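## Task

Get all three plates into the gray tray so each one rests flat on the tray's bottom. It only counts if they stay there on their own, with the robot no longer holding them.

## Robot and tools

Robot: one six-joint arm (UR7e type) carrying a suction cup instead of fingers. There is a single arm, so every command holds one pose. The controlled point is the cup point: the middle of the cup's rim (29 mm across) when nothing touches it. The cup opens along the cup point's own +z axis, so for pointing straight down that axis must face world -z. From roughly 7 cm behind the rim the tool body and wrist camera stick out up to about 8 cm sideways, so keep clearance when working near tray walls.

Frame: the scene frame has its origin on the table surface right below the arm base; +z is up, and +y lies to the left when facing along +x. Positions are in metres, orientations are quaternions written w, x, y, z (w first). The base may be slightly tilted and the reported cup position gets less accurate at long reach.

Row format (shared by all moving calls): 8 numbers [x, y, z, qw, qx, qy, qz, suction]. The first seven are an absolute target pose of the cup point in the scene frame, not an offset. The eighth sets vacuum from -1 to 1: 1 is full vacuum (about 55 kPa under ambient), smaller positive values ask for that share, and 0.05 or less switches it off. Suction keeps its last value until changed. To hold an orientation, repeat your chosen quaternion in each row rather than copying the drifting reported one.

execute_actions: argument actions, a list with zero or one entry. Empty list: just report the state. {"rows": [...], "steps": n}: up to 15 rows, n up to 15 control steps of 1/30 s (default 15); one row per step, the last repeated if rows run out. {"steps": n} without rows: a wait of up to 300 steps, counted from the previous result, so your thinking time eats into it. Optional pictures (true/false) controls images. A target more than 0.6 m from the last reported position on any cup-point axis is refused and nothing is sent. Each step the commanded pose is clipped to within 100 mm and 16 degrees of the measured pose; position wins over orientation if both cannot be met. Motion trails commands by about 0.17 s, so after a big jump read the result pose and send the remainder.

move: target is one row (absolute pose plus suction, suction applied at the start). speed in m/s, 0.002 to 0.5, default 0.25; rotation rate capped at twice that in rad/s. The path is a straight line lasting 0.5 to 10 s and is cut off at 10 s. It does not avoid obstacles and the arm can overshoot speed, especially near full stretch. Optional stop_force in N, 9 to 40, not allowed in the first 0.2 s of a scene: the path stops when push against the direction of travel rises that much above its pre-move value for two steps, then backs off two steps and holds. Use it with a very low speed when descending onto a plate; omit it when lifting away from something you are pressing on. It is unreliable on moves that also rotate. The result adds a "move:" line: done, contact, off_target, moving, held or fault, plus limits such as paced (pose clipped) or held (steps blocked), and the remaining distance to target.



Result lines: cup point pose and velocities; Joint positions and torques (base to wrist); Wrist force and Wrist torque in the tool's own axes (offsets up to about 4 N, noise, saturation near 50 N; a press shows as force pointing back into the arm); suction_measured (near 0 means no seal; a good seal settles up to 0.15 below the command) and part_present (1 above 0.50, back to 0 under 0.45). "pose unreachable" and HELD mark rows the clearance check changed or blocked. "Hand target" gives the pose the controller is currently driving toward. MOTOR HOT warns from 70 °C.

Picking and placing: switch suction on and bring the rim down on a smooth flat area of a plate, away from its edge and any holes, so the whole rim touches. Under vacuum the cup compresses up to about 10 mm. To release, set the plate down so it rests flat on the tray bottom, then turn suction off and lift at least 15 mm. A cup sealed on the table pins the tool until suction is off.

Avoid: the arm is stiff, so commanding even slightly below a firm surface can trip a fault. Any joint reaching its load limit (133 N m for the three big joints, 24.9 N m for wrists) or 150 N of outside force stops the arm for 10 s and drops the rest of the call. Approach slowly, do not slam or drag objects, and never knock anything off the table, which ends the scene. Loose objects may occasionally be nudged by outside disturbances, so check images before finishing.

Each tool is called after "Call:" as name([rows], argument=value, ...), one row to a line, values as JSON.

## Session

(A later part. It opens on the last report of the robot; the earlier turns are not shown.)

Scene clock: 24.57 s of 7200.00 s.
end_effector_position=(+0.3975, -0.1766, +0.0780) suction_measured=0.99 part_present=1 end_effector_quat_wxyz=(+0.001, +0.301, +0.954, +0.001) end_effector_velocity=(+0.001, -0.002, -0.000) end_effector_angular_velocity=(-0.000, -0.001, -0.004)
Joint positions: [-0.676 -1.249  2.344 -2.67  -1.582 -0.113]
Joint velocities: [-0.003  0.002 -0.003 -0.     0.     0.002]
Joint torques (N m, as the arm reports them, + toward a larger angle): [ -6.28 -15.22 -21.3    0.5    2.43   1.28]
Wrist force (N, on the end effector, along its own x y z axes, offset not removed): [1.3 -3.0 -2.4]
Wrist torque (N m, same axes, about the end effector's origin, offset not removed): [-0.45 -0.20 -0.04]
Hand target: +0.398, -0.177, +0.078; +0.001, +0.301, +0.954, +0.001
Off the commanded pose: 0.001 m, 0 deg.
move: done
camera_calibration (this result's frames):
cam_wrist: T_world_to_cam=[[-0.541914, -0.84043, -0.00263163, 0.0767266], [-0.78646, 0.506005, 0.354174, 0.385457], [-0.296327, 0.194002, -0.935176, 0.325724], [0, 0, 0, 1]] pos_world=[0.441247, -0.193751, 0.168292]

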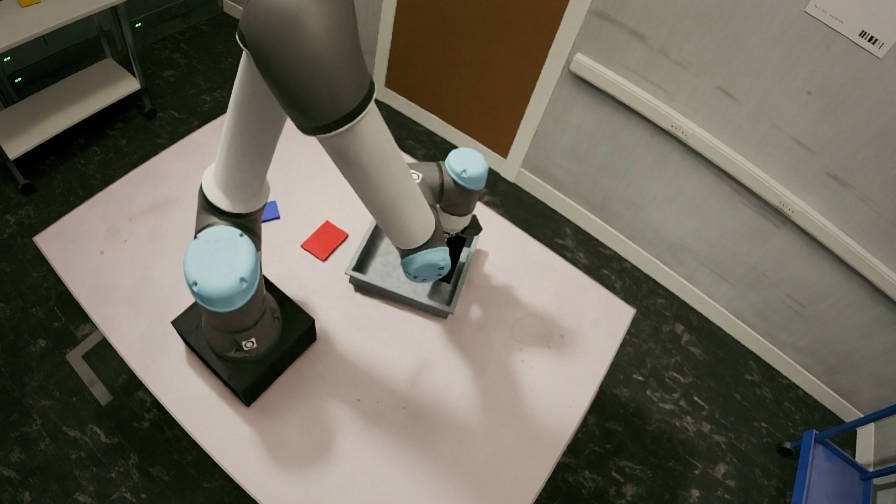

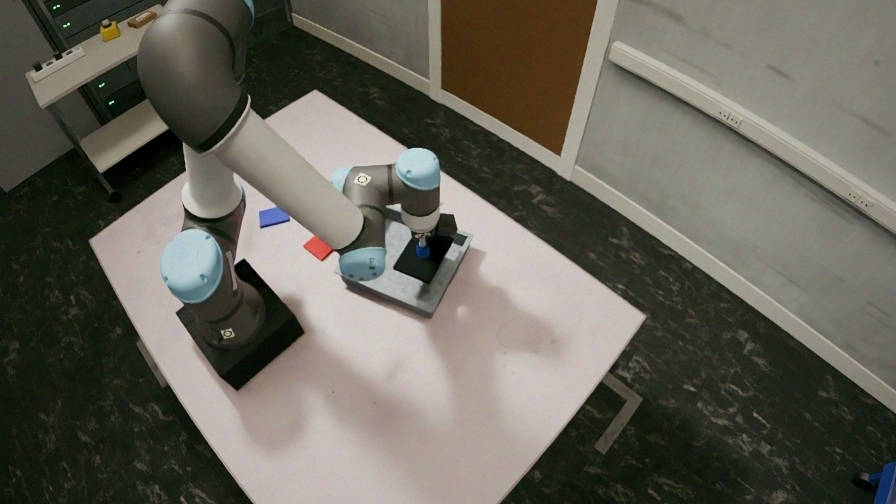

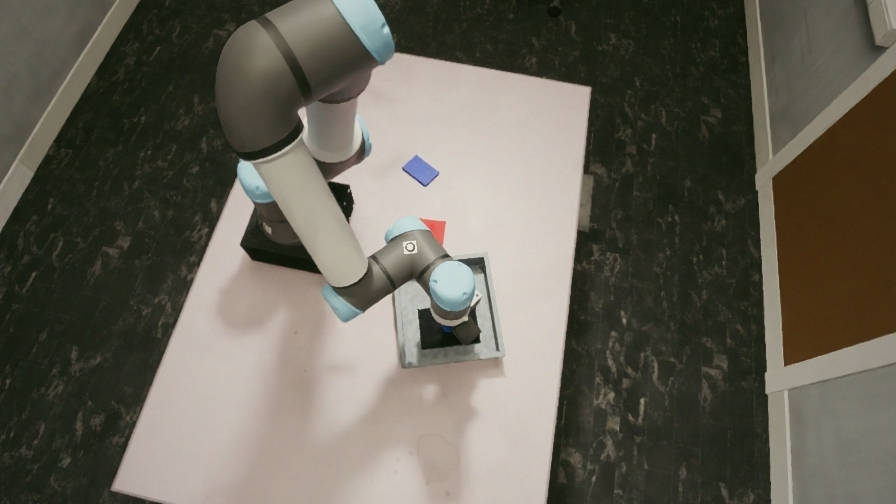

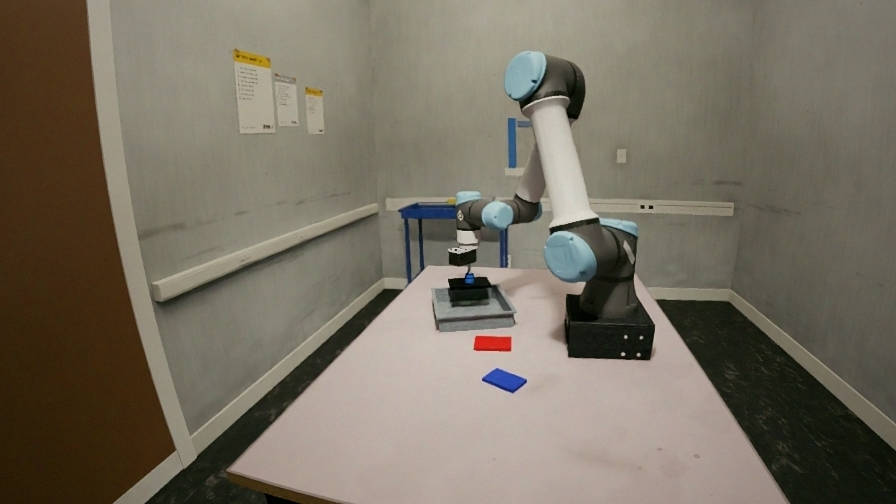

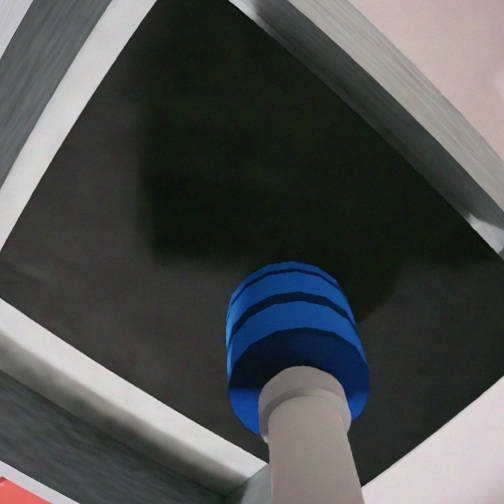

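Call:
move(target=[0.397, -0.177, 0.008, 0, 0.3007, 0.9537, 0, 1], speed=0.1)

Call:
move(target=[0.397, -0.177, -0.002, 0, 0.3007, 0.9537, 0, 1], speed=0.004, stop_force=9)

Scene clock: 26.77 s of 7200.00 s.
end_effector_position=(+0.3969, -0.1770, +0.0081) suction_measured=0.99 part_present=1 end_effector_quat_wxyz=(-0.000, +0.301, +0.954, +0.000) end_effector_velocity=(+0.001, -0.001, -0.001) end_effector_angular_velocity=(-0.003, -0.002, +0.000)
Joint positions: [-0.678 -1.032  2.356 -2.898 -1.584 -0.116]
Joint velocities: [ 0.     0.005 -0.002 -0.006 -0.001 -0.   ]
Joint torques (N m, as the arm reports them, + toward a larger angle): [ -2.41 -19.71 -15.45  -4.99  -1.98  -2.17]
Wrist force (N, on the end effector, along its own x y z axes, offset not removed): [-0.5 -1.2 0.3]
Wrist torque (N m, same axes, about the end effector's origin, offset not removed): [-0.13 -0.08 0.02]
Hand target: +0.397, -0.177, +0.008; +0.000, +0.301, +0.954, +0.000
Off the commanded pose: 0.000 m, 0 deg.
move: done
camera_calibration (this result's frames):
cam_wrist: T_world_to_cam=[[-0.542268, -0.840205, -0.000929845, 0.076077], [-0.785663, 0.506674, 0.354986, 0.409774], [-0.29779, 0.193228, -0.934871, 0.260742], [0, 0, 0, 1]] pos_world=[0.440845, -0.194084, 0.0983667]

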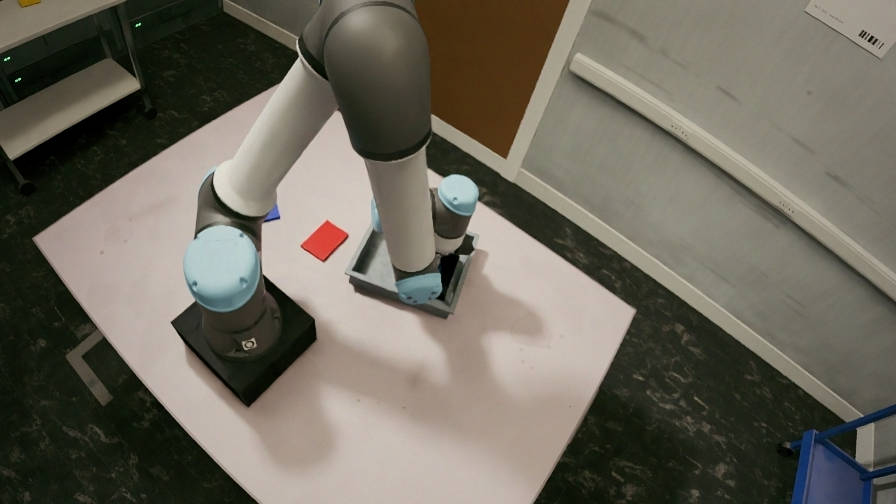

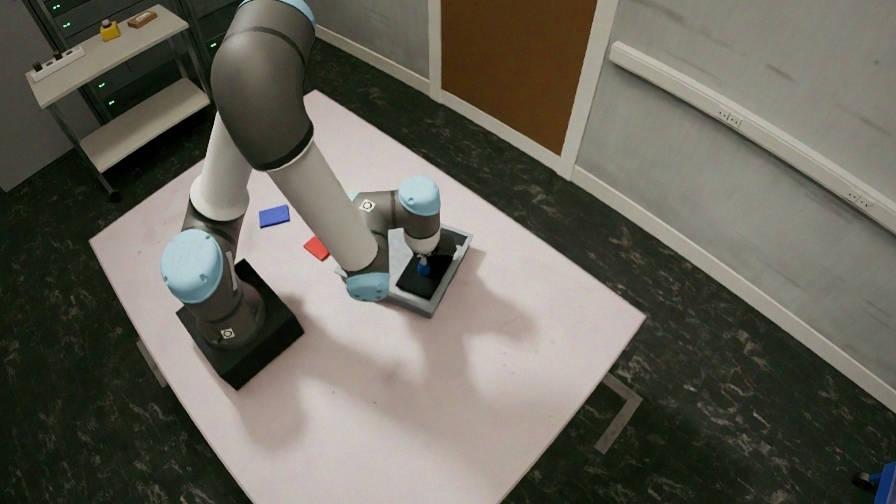

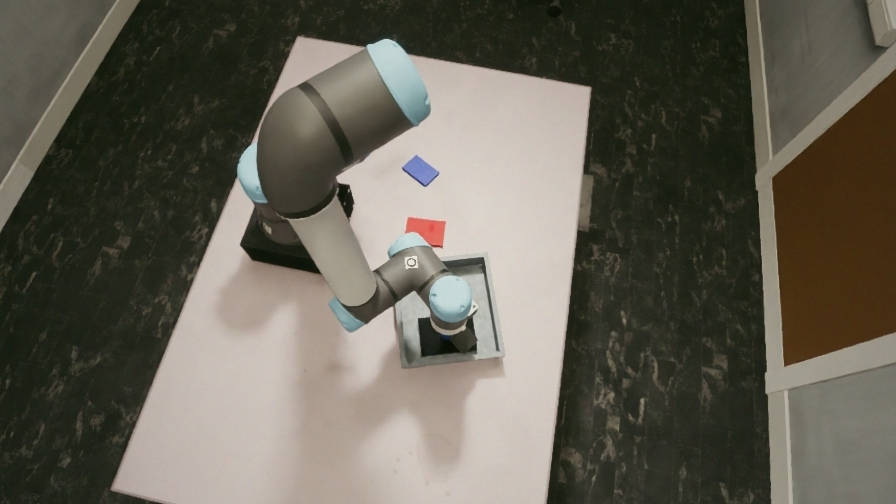

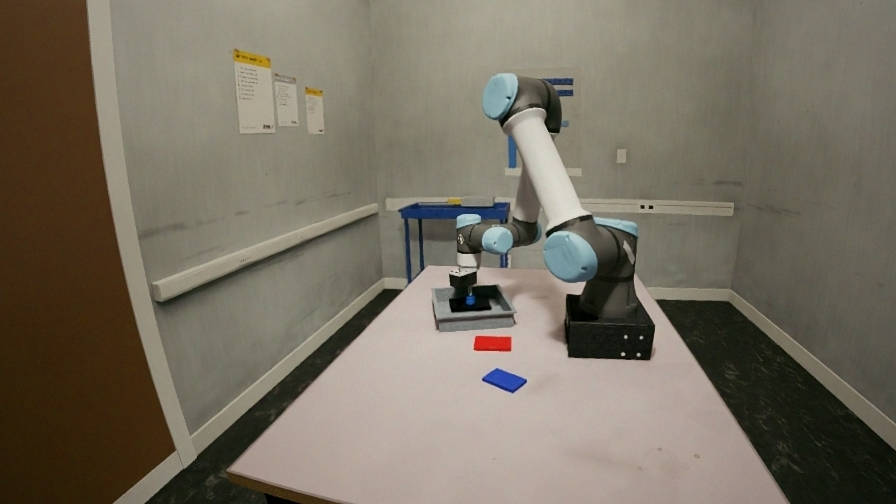

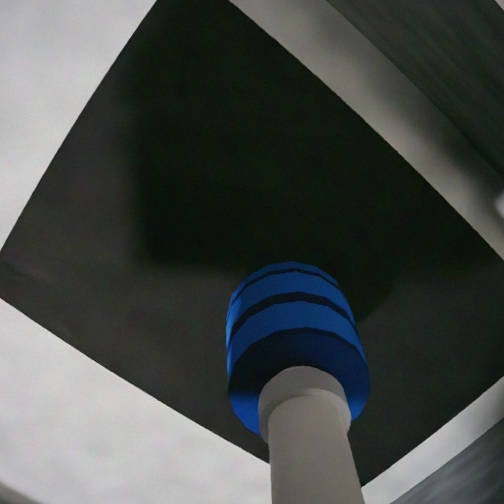

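Scene clock: 28.63 s of 7200.00 s.
end_effector_position=(+0.3970, -0.1770, +0.0022) suction_measured=1.00 part_present=1 end_effector_quat_wxyz=(+0.000, +0.301, +0.954, -0.000) end_effector_velocity=(-0.001, +0.000, +0.001) end_effector_angular_velocity=(+0.002, +0.003, -0.000)
Joint positions: [-0.679 -1.013  2.355 -2.916 -1.584 -0.116]
Joint velocities: [-0.    -0.003  0.     0.006 -0.001 -0.   ]
Joint torques (N m, as the arm reports them, + toward a larger angle): [ -5.17 -32.02 -13.38   1.25  -1.64  -1.76]
Wrist force (N, on the end effector, along its own x y z axes, offset not removed): [8.1 2.2 -25.1]
Wrist torque (N m, same axes, about the end effector's origin, offset not removed): [0.30 -0.39 0.06]
Hand target: +0.397, -0.177, +0.002; +0.000, +0.301, +0.954, -0.000
Off the commanded pose: 0.004 m, 0 deg.
move: contact
camera_calibration (this result's frames):
cam_wrist: T_world_to_cam=[[-0.542254, -0.840214, -0.000888574, 0.0760539], [-0.785704, 0.506699, 0.35486, 0.411996], [-0.297708, 0.193122, -0.934919, 0.255129], [0, 0, 0, 1]] pos_world=[0.440901, -0.194128, 0.0923916]

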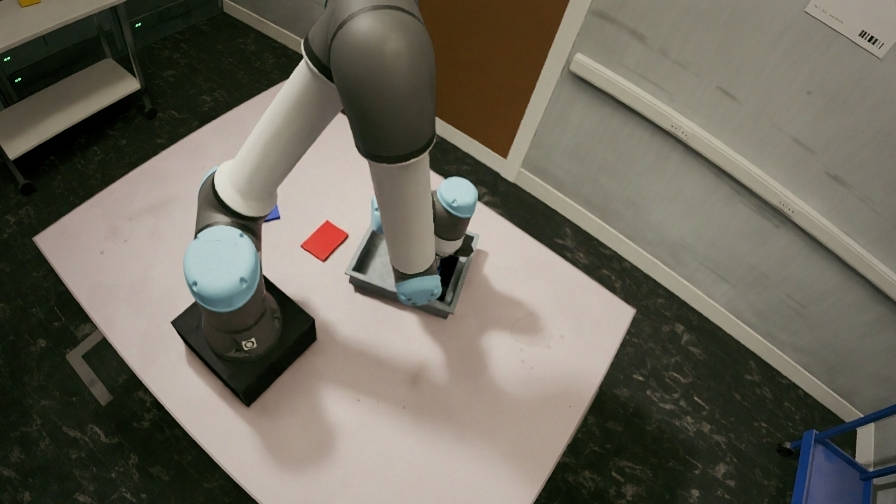

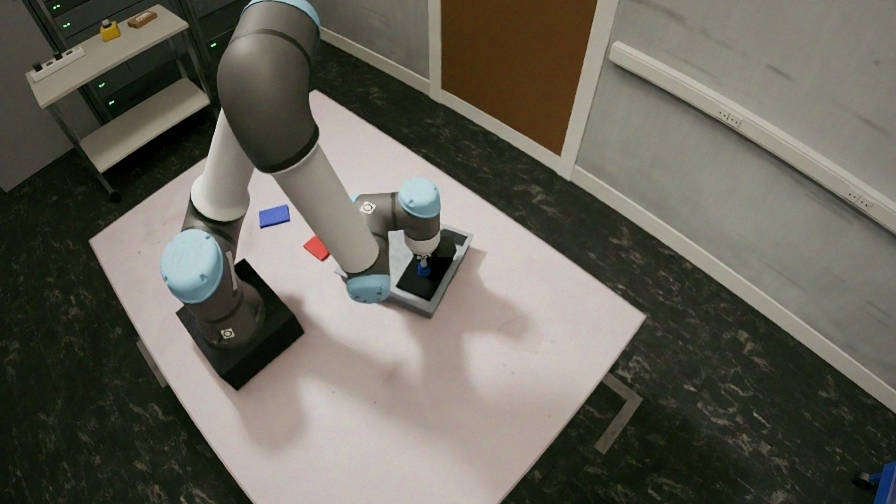

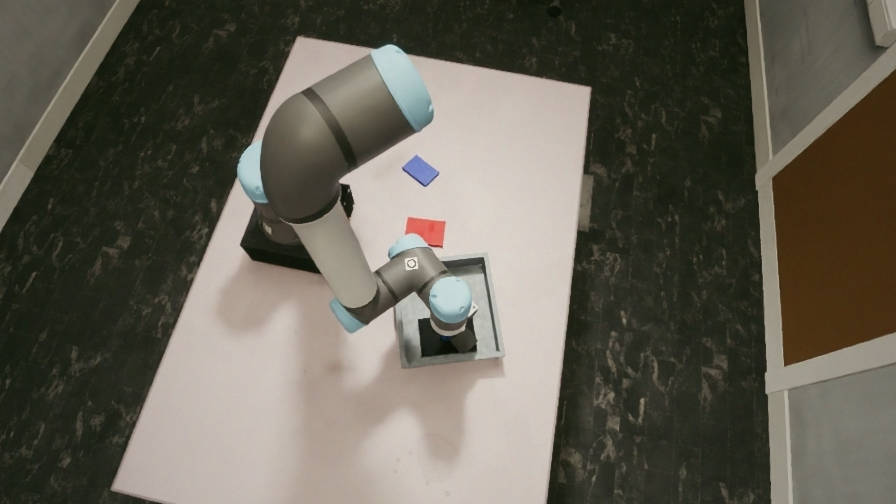

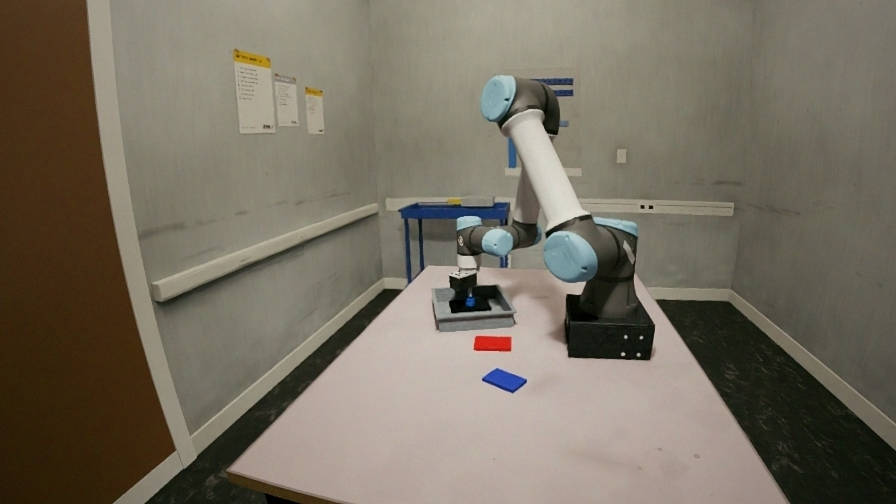

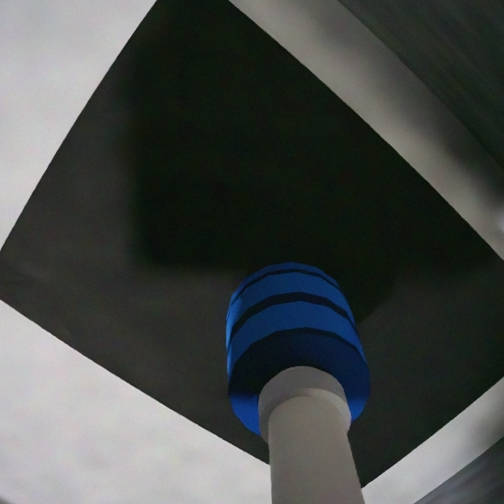

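Call:
move(target=[0.397, -0.177, 0.068, 0, 0.3007, 0.9537, 0, 0], speed=0.12)

Call:
move(target=[0.291, 0.064, 0.068, 0, 0.0872, 0.9962, 0, 0], speed=0.25)

Scene clock: 30.27 s of 7200.00 s.
end_effector_position=(+0.3970, -0.1770, +0.0678) suction_measured=0.00 part_present=0 end_effector_quat_wxyz=(+0.000, +0.301, +0.954, -0.000) end_effector_velocity=(-0.000, -0.000, +0.002) end_effector_angular_velocity=(-0.001, +0.002, +0.000)
Joint positions: [-0.676 -1.219  2.348 -2.704 -1.584 -0.114]
Joint velocities: [ 0.    -0.006 -0.001  0.007 -0.002 -0.   ]
Joint torques (N m, as the arm reports them, + toward a larger angle): [  1.66 -34.75 -20.37   0.26   0.99   0.85]
Wrist force (N, on the end effector, along its own x y z axes, offset not removed): [2.9 -2.3 -1.3]
Wrist torque (N m, same axes, about the end effector's origin, offset not removed): [-0.30 -0.64 0.17]
Hand target: +0.397, -0.177, +0.068; -0.000, +0.301, +0.954, -0.000
Off the commanded pose: 0.000 m, 0 deg.
move: done
camera_calibration (this result's frames):
cam_wrist: T_world_to_cam=[[-0.54224, -0.840223, -0.000902268, 0.0761384], [-0.785705, 0.506676, 0.35489, 0.388693], [-0.297729, 0.193144, -0.934908, 0.316518], [0, 0, 0, 1]] pos_world=[0.44092, -0.194102, 0.158041]

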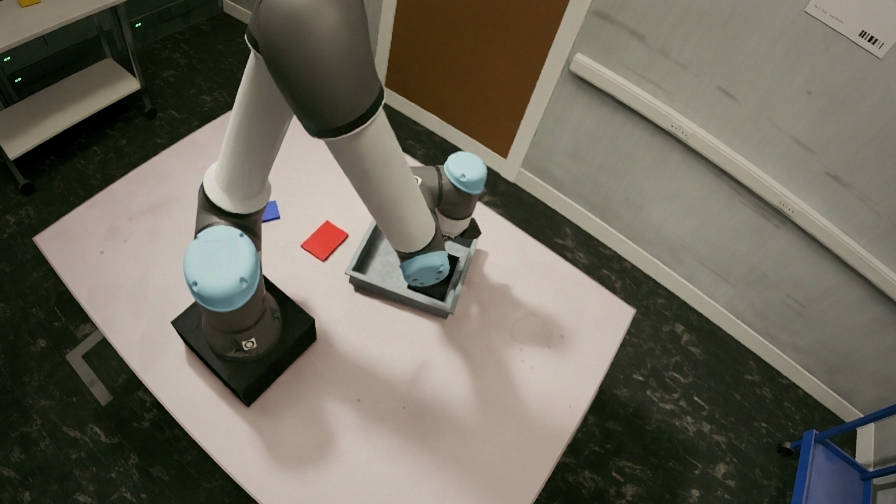

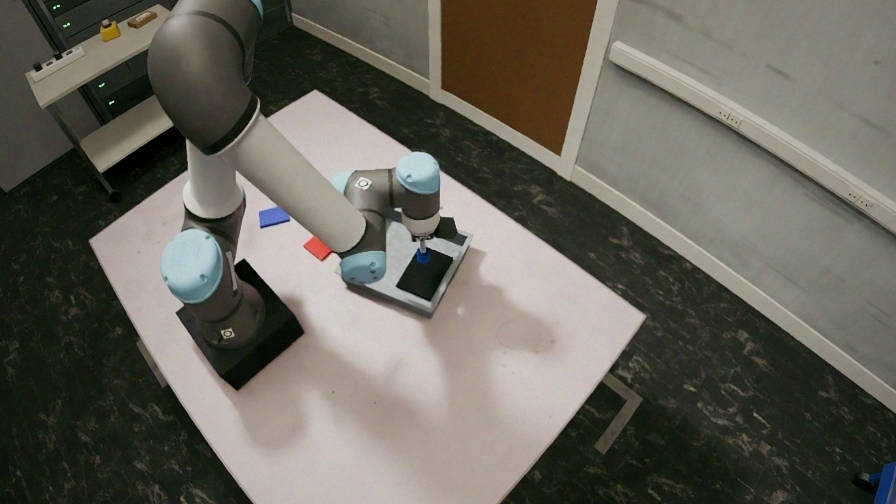

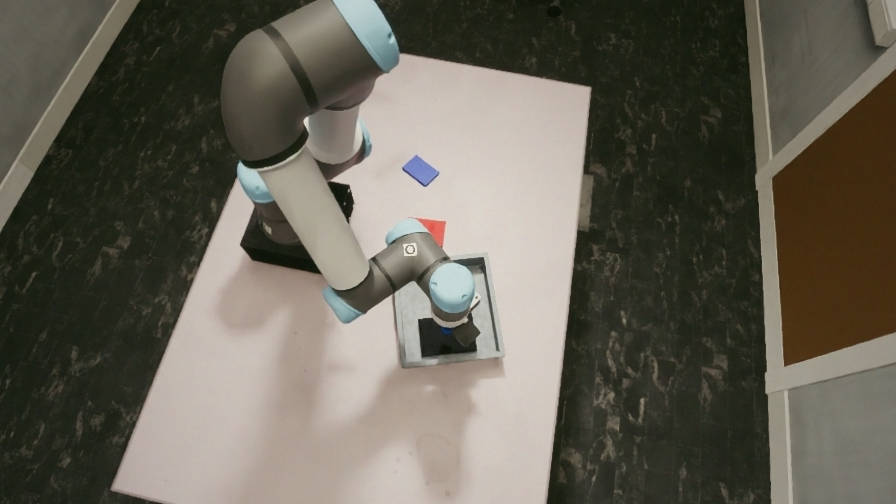

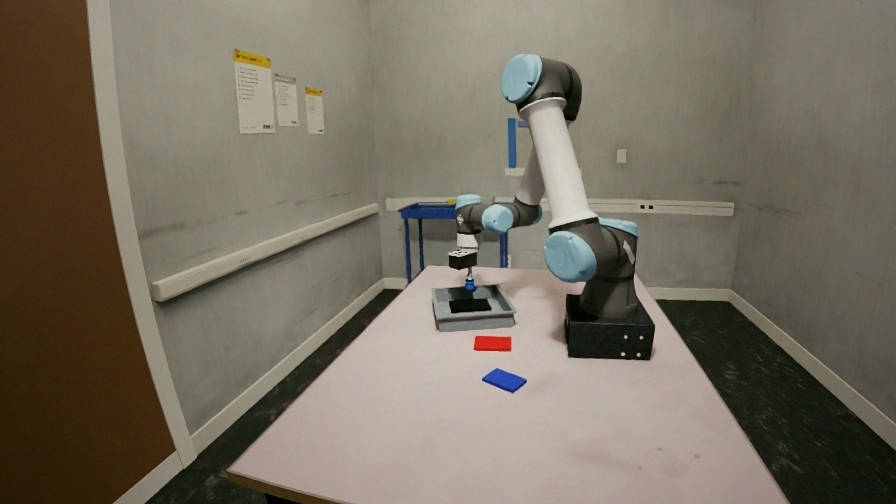

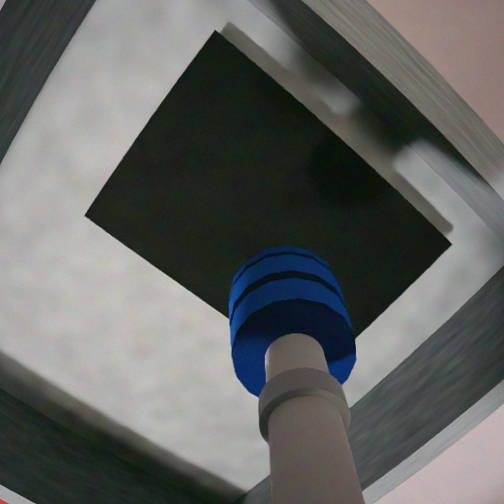

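Scene clock: 31.90 s of 7200.00 s.
end_effector_position=(+0.2906, +0.0637, +0.0680) suction_measured=0.00 part_present=0 end_effector_quat_wxyz=(-0.001, +0.087, +0.996, -0.000) end_effector_velocity=(+0.000, +0.001, +0.001) end_effector_angular_velocity=(-0.001, -0.001, +0.002)
Joint positions: [-0.19  -1.424  2.72  -2.863 -1.585 -0.063]
Joint velocities: [ 0.006 -0.002 -0.001  0.002 -0.001  0.004]
Joint torques (N m, as the arm reports them, + toward a larger angle): [  9.79 -22.02 -16.4    0.48  -1.94   1.59]
Wrist force (N, on the end effector, along its own x y z axes, offset not removed): [-0.3 1.9 -2.4]
Wrist torque (N m, same axes, about the end effector's origin, offset not removed): [0.29 -0.05 0.12]
Hand target: +0.291, +0.064, +0.068; -0.001, +0.087, +0.996, -0.000
Off the commanded pose: 0.000 m, 0 deg.
move: done
camera_calibration (this result's frames):
cam_wrist: T_world_to_cam=[[-0.136602, -0.990626, -0.000399843, 0.112348], [-0.925767, 0.127514, 0.355943, 0.247837], [-0.352555, 0.0489925, -0.934508, 0.263598], [0, 0, 0, 1]] pos_world=[0.337719, 0.0667782, 0.158164]

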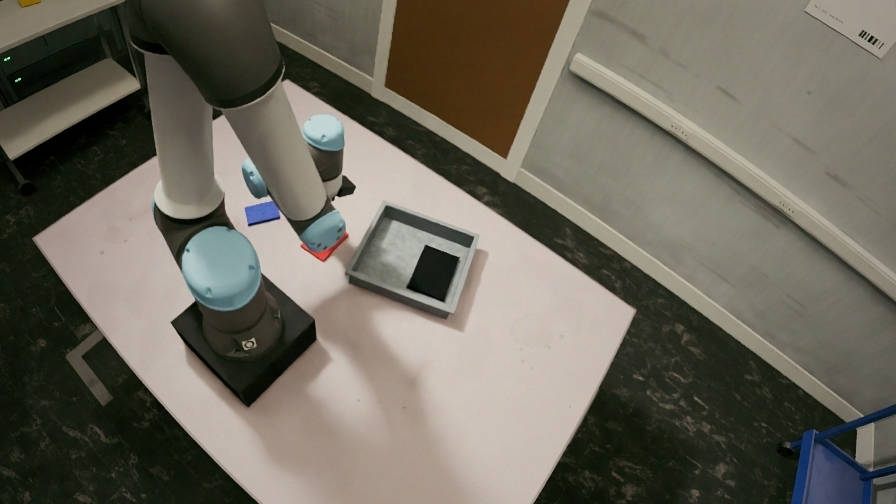

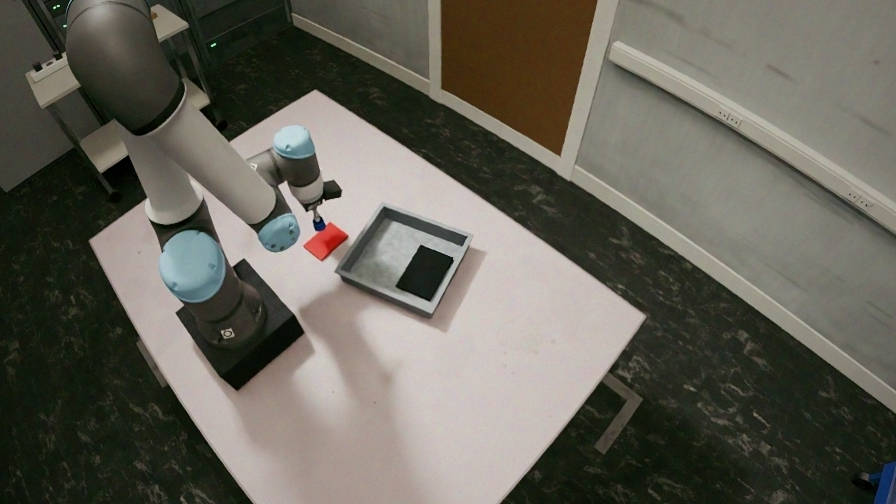

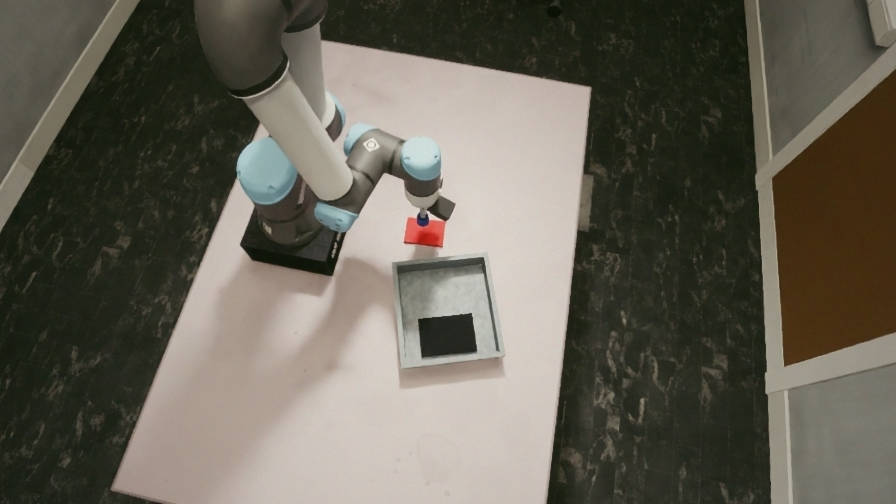

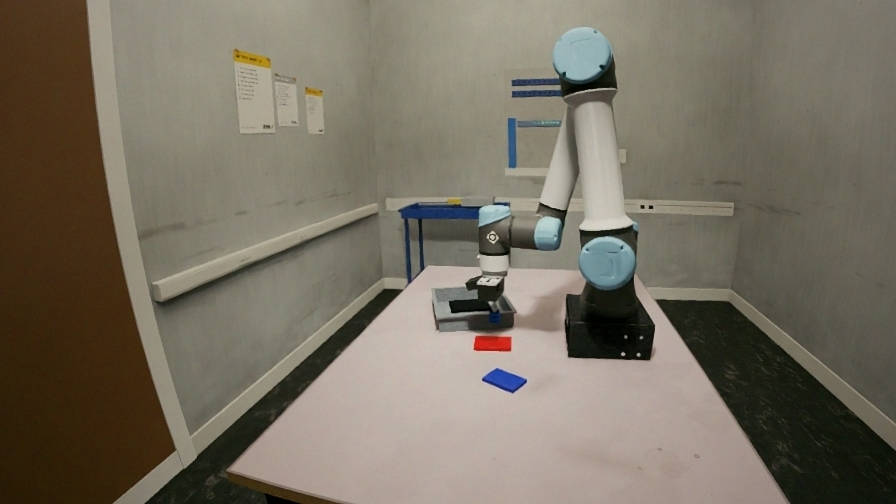

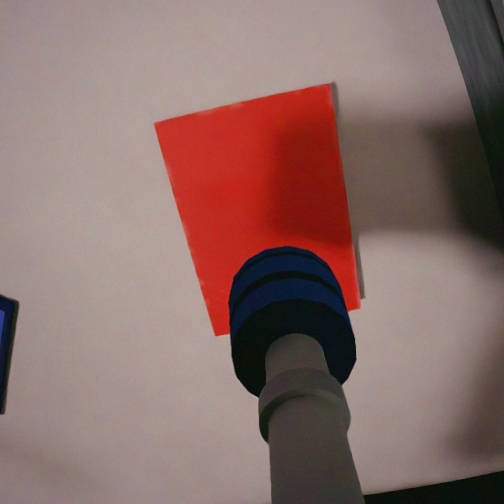

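Call:
move(target=[0.292, 0.066, 0.016, 0, 0.0872, 0.9962, 0, 1], speed=0.1)

Call:
execute_actions([
  {"rows": [[0.292,0.066,0.015,0,0.0872,0.9962,0,1],[0.292,0.066,0.014,0,0.0872,0.9962,0,1],[0.292,0.066,0.013,0,0.0872,0.9962,0,1],[0.292,0.066,0.012,0,0.0872,0.9962,0,1],[0.292,0.066,0.011,0,0.0872,0.9962,0,1],[0.292,0.066,0.010,0,0.0872,0.9962,0,1],[0.292,0.066,0.009,0,0.0872,0.9962,0,1],[0.292,0.066,0.008,0,0.0872,0.9962,0,1],[0.292,0.066,0.007,0,0.0872,0.9962,0,1],[0.292,0.066,0.006,0,0.0872,0.9962,0,1],[0.292,0.066,0.005,0,0.0872,0.9962,0,1]], "steps": 15},
], pictures=false)

Call:
execute_actions([
  {"rows": [[0.292,0.066,0.005,0,0.0872,0.9962,0,1]], "steps": 8},
], pictures=false)

Scene clock: 34.50 s of 7200.00 s.
end_effector_position=(+0.2919, +0.0660, +0.0162) suction_measured=0.00 part_present=0 end_effector_quat_wxyz=(-0.000, +0.087, +0.996, +0.000) end_effector_velocity=(+0.001, +0.000, -0.002) end_effector_angular_velocity=(+0.000, -0.003, -0.000)
Joint positions: [-0.183 -1.122  2.73  -3.176 -1.584 -0.057]
Joint velocities: [-0.     0.011 -0.    -0.013  0.001  0.   ]
Joint torques (N m, as the arm reports them, + toward a larger angle): [  9.76  -9.41 -10.8   -5.1    2.08   1.46]
Wrist force (N, on the end effector, along its own x y z axes, offset not removed): [-0.5 -0.9 1.6]
Wrist torque (N m, same axes, about the end effector's origin, offset not removed): [-0.10 -0.04 0.14]
Hand target: +0.292, +0.066, +0.016; -0.000, +0.087, +0.996, -0.000
Off the commanded pose: 0.000 m, 0 deg.
move: done
camera_calibration (this result's frames):
cam_wrist: T_world_to_cam=[[-0.136449, -0.990647, -0.00090397, 0.114739], [-0.926107, 0.127236, 0.355158, 0.267367], [-0.351722, 0.0492983, -0.934806, 0.215265], [0, 0, 0, 1]] pos_world=[0.33898, 0.0690352, 0.106377]

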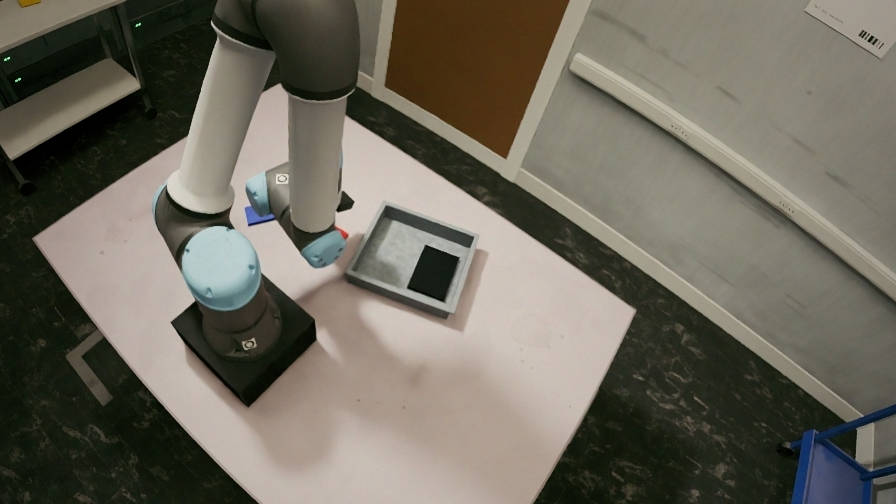

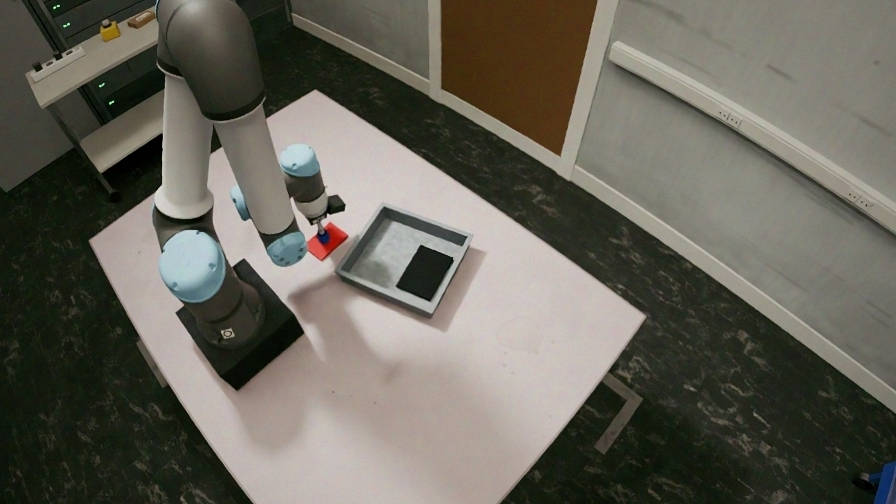

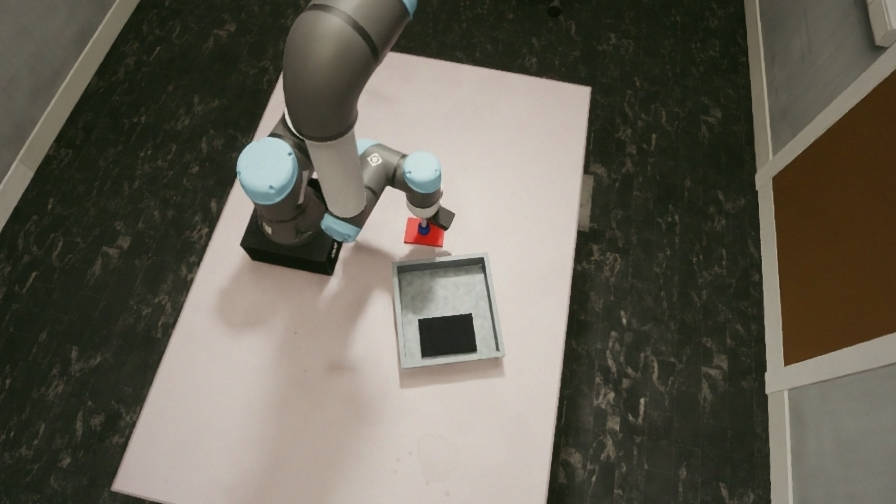

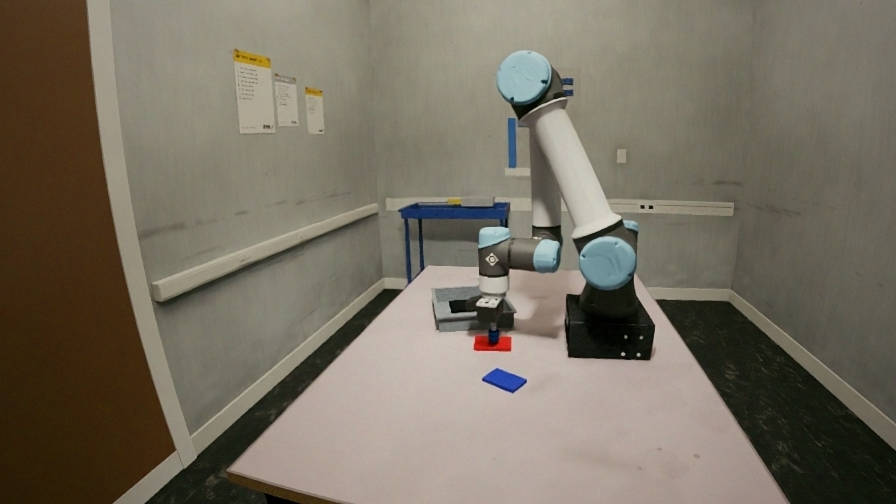

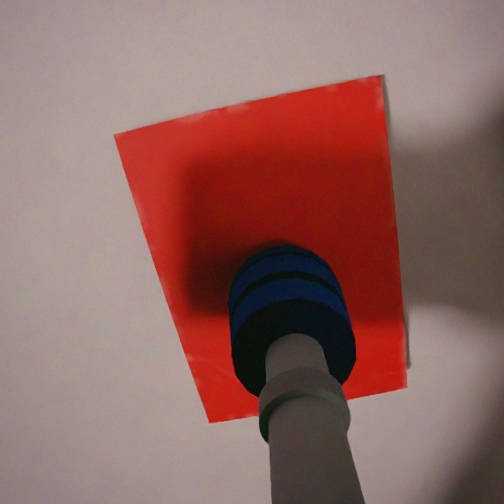

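Scene clock: 35.00 s of 7200.00 s.
end_effector_position=(+0.2920, +0.0660, +0.0060) suction_measured=0.28 part_present=0 end_effector_quat_wxyz=(-0.000, +0.087, +0.996, +0.000) end_effector_velocity=(-0.000, -0.000, -0.011) end_effector_angular_velocity=(-0.002, +0.000, +0.000)
Joint positions: [-0.184 -1.062  2.728 -3.233 -1.584 -0.057]
Joint velocities: [-0.001  0.064 -0.002 -0.062 -0.002 -0.001]
Joint torques (N m, as the arm reports them, + toward a larger angle): [ -5.33 -12.5  -10.16  -5.02   1.09  -1.97]
Wrist force (N, on the end effector, along its own x y z axes, offset not removed): [0.7 -0.5 -1.7]
Wrist torque (N m, same axes, about the end effector's origin, offset not removed): [0.11 -0.20 -0.06]
Hand target: +0.292, +0.066, +0.005; -0.000, +0.087, +0.996, +0.000
Off the commanded pose: 0.001 m, 0 deg.
Steps of this call (steps 1 to 15: all 15 steps of this action). Readings (end_effector_position | what the end effector reports):
1: (+0.2920, +0.0660, +0.0161) | suction_measured=0.00 part_present=0
2: (+0.2920, +0.0660, +0.0159) | suction_measured=0.00 part_present=0
4: (+0.2920, +0.0660, +0.0149) | suction_measured=0.00 part_present=0
8: (+0.2920, +0.0661, +0.0116) | suction_measured=0.00 part_present=0
15: the state above

Scene clock: 35.27 s of 7200.00 s.
end_effector_position=(+0.2920, +0.0660, +0.0051) suction_measured=0.66 part_present=1 end_effector_quat_wxyz=(-0.000, +0.087, +0.996, -0.000) end_effector_velocity=(+0.001, -0.000, -0.000) end_effector_angular_velocity=(-0.001, -0.003, -0.000)
Joint positions: [-0.184 -1.057  2.728 -3.239 -1.584 -0.057]
Joint velocities: [-0.     0.003 -0.    -0.006 -0.    -0.   ]
Joint torques (N m, as the arm reports them, + toward a larger angle): [ -3.91 -10.19  -9.45  -5.29   1.61  -1.91]
Wrist force (N, on the end effector, along its own x y z axes, offset not removed): [0.7 2.7 -1.6]
Wrist torque (N m, same axes, about the end effector's origin, offset not removed): [0.38 -0.26 0.22]
Hand target: +0.292, +0.066, +0.005; -0.000, +0.087, +0.996, +0.000
Off the commanded pose: 0.000 m, 0 deg.
Steps of this call (steps 1 to 8: all 8 steps of this action). Readings (end_effector_position | what the end effector reports):
1: (+0.2920, +0.0660, +0.0057) | suction_measured=0.33 part_present=0
2: (+0.2920, +0.0660, +0.0055) | suction_measured=0.36 part_present=0
4: (+0.2920, +0.0660, +0.0052) | suction_measured=0.44 part_present=0
8: the state above


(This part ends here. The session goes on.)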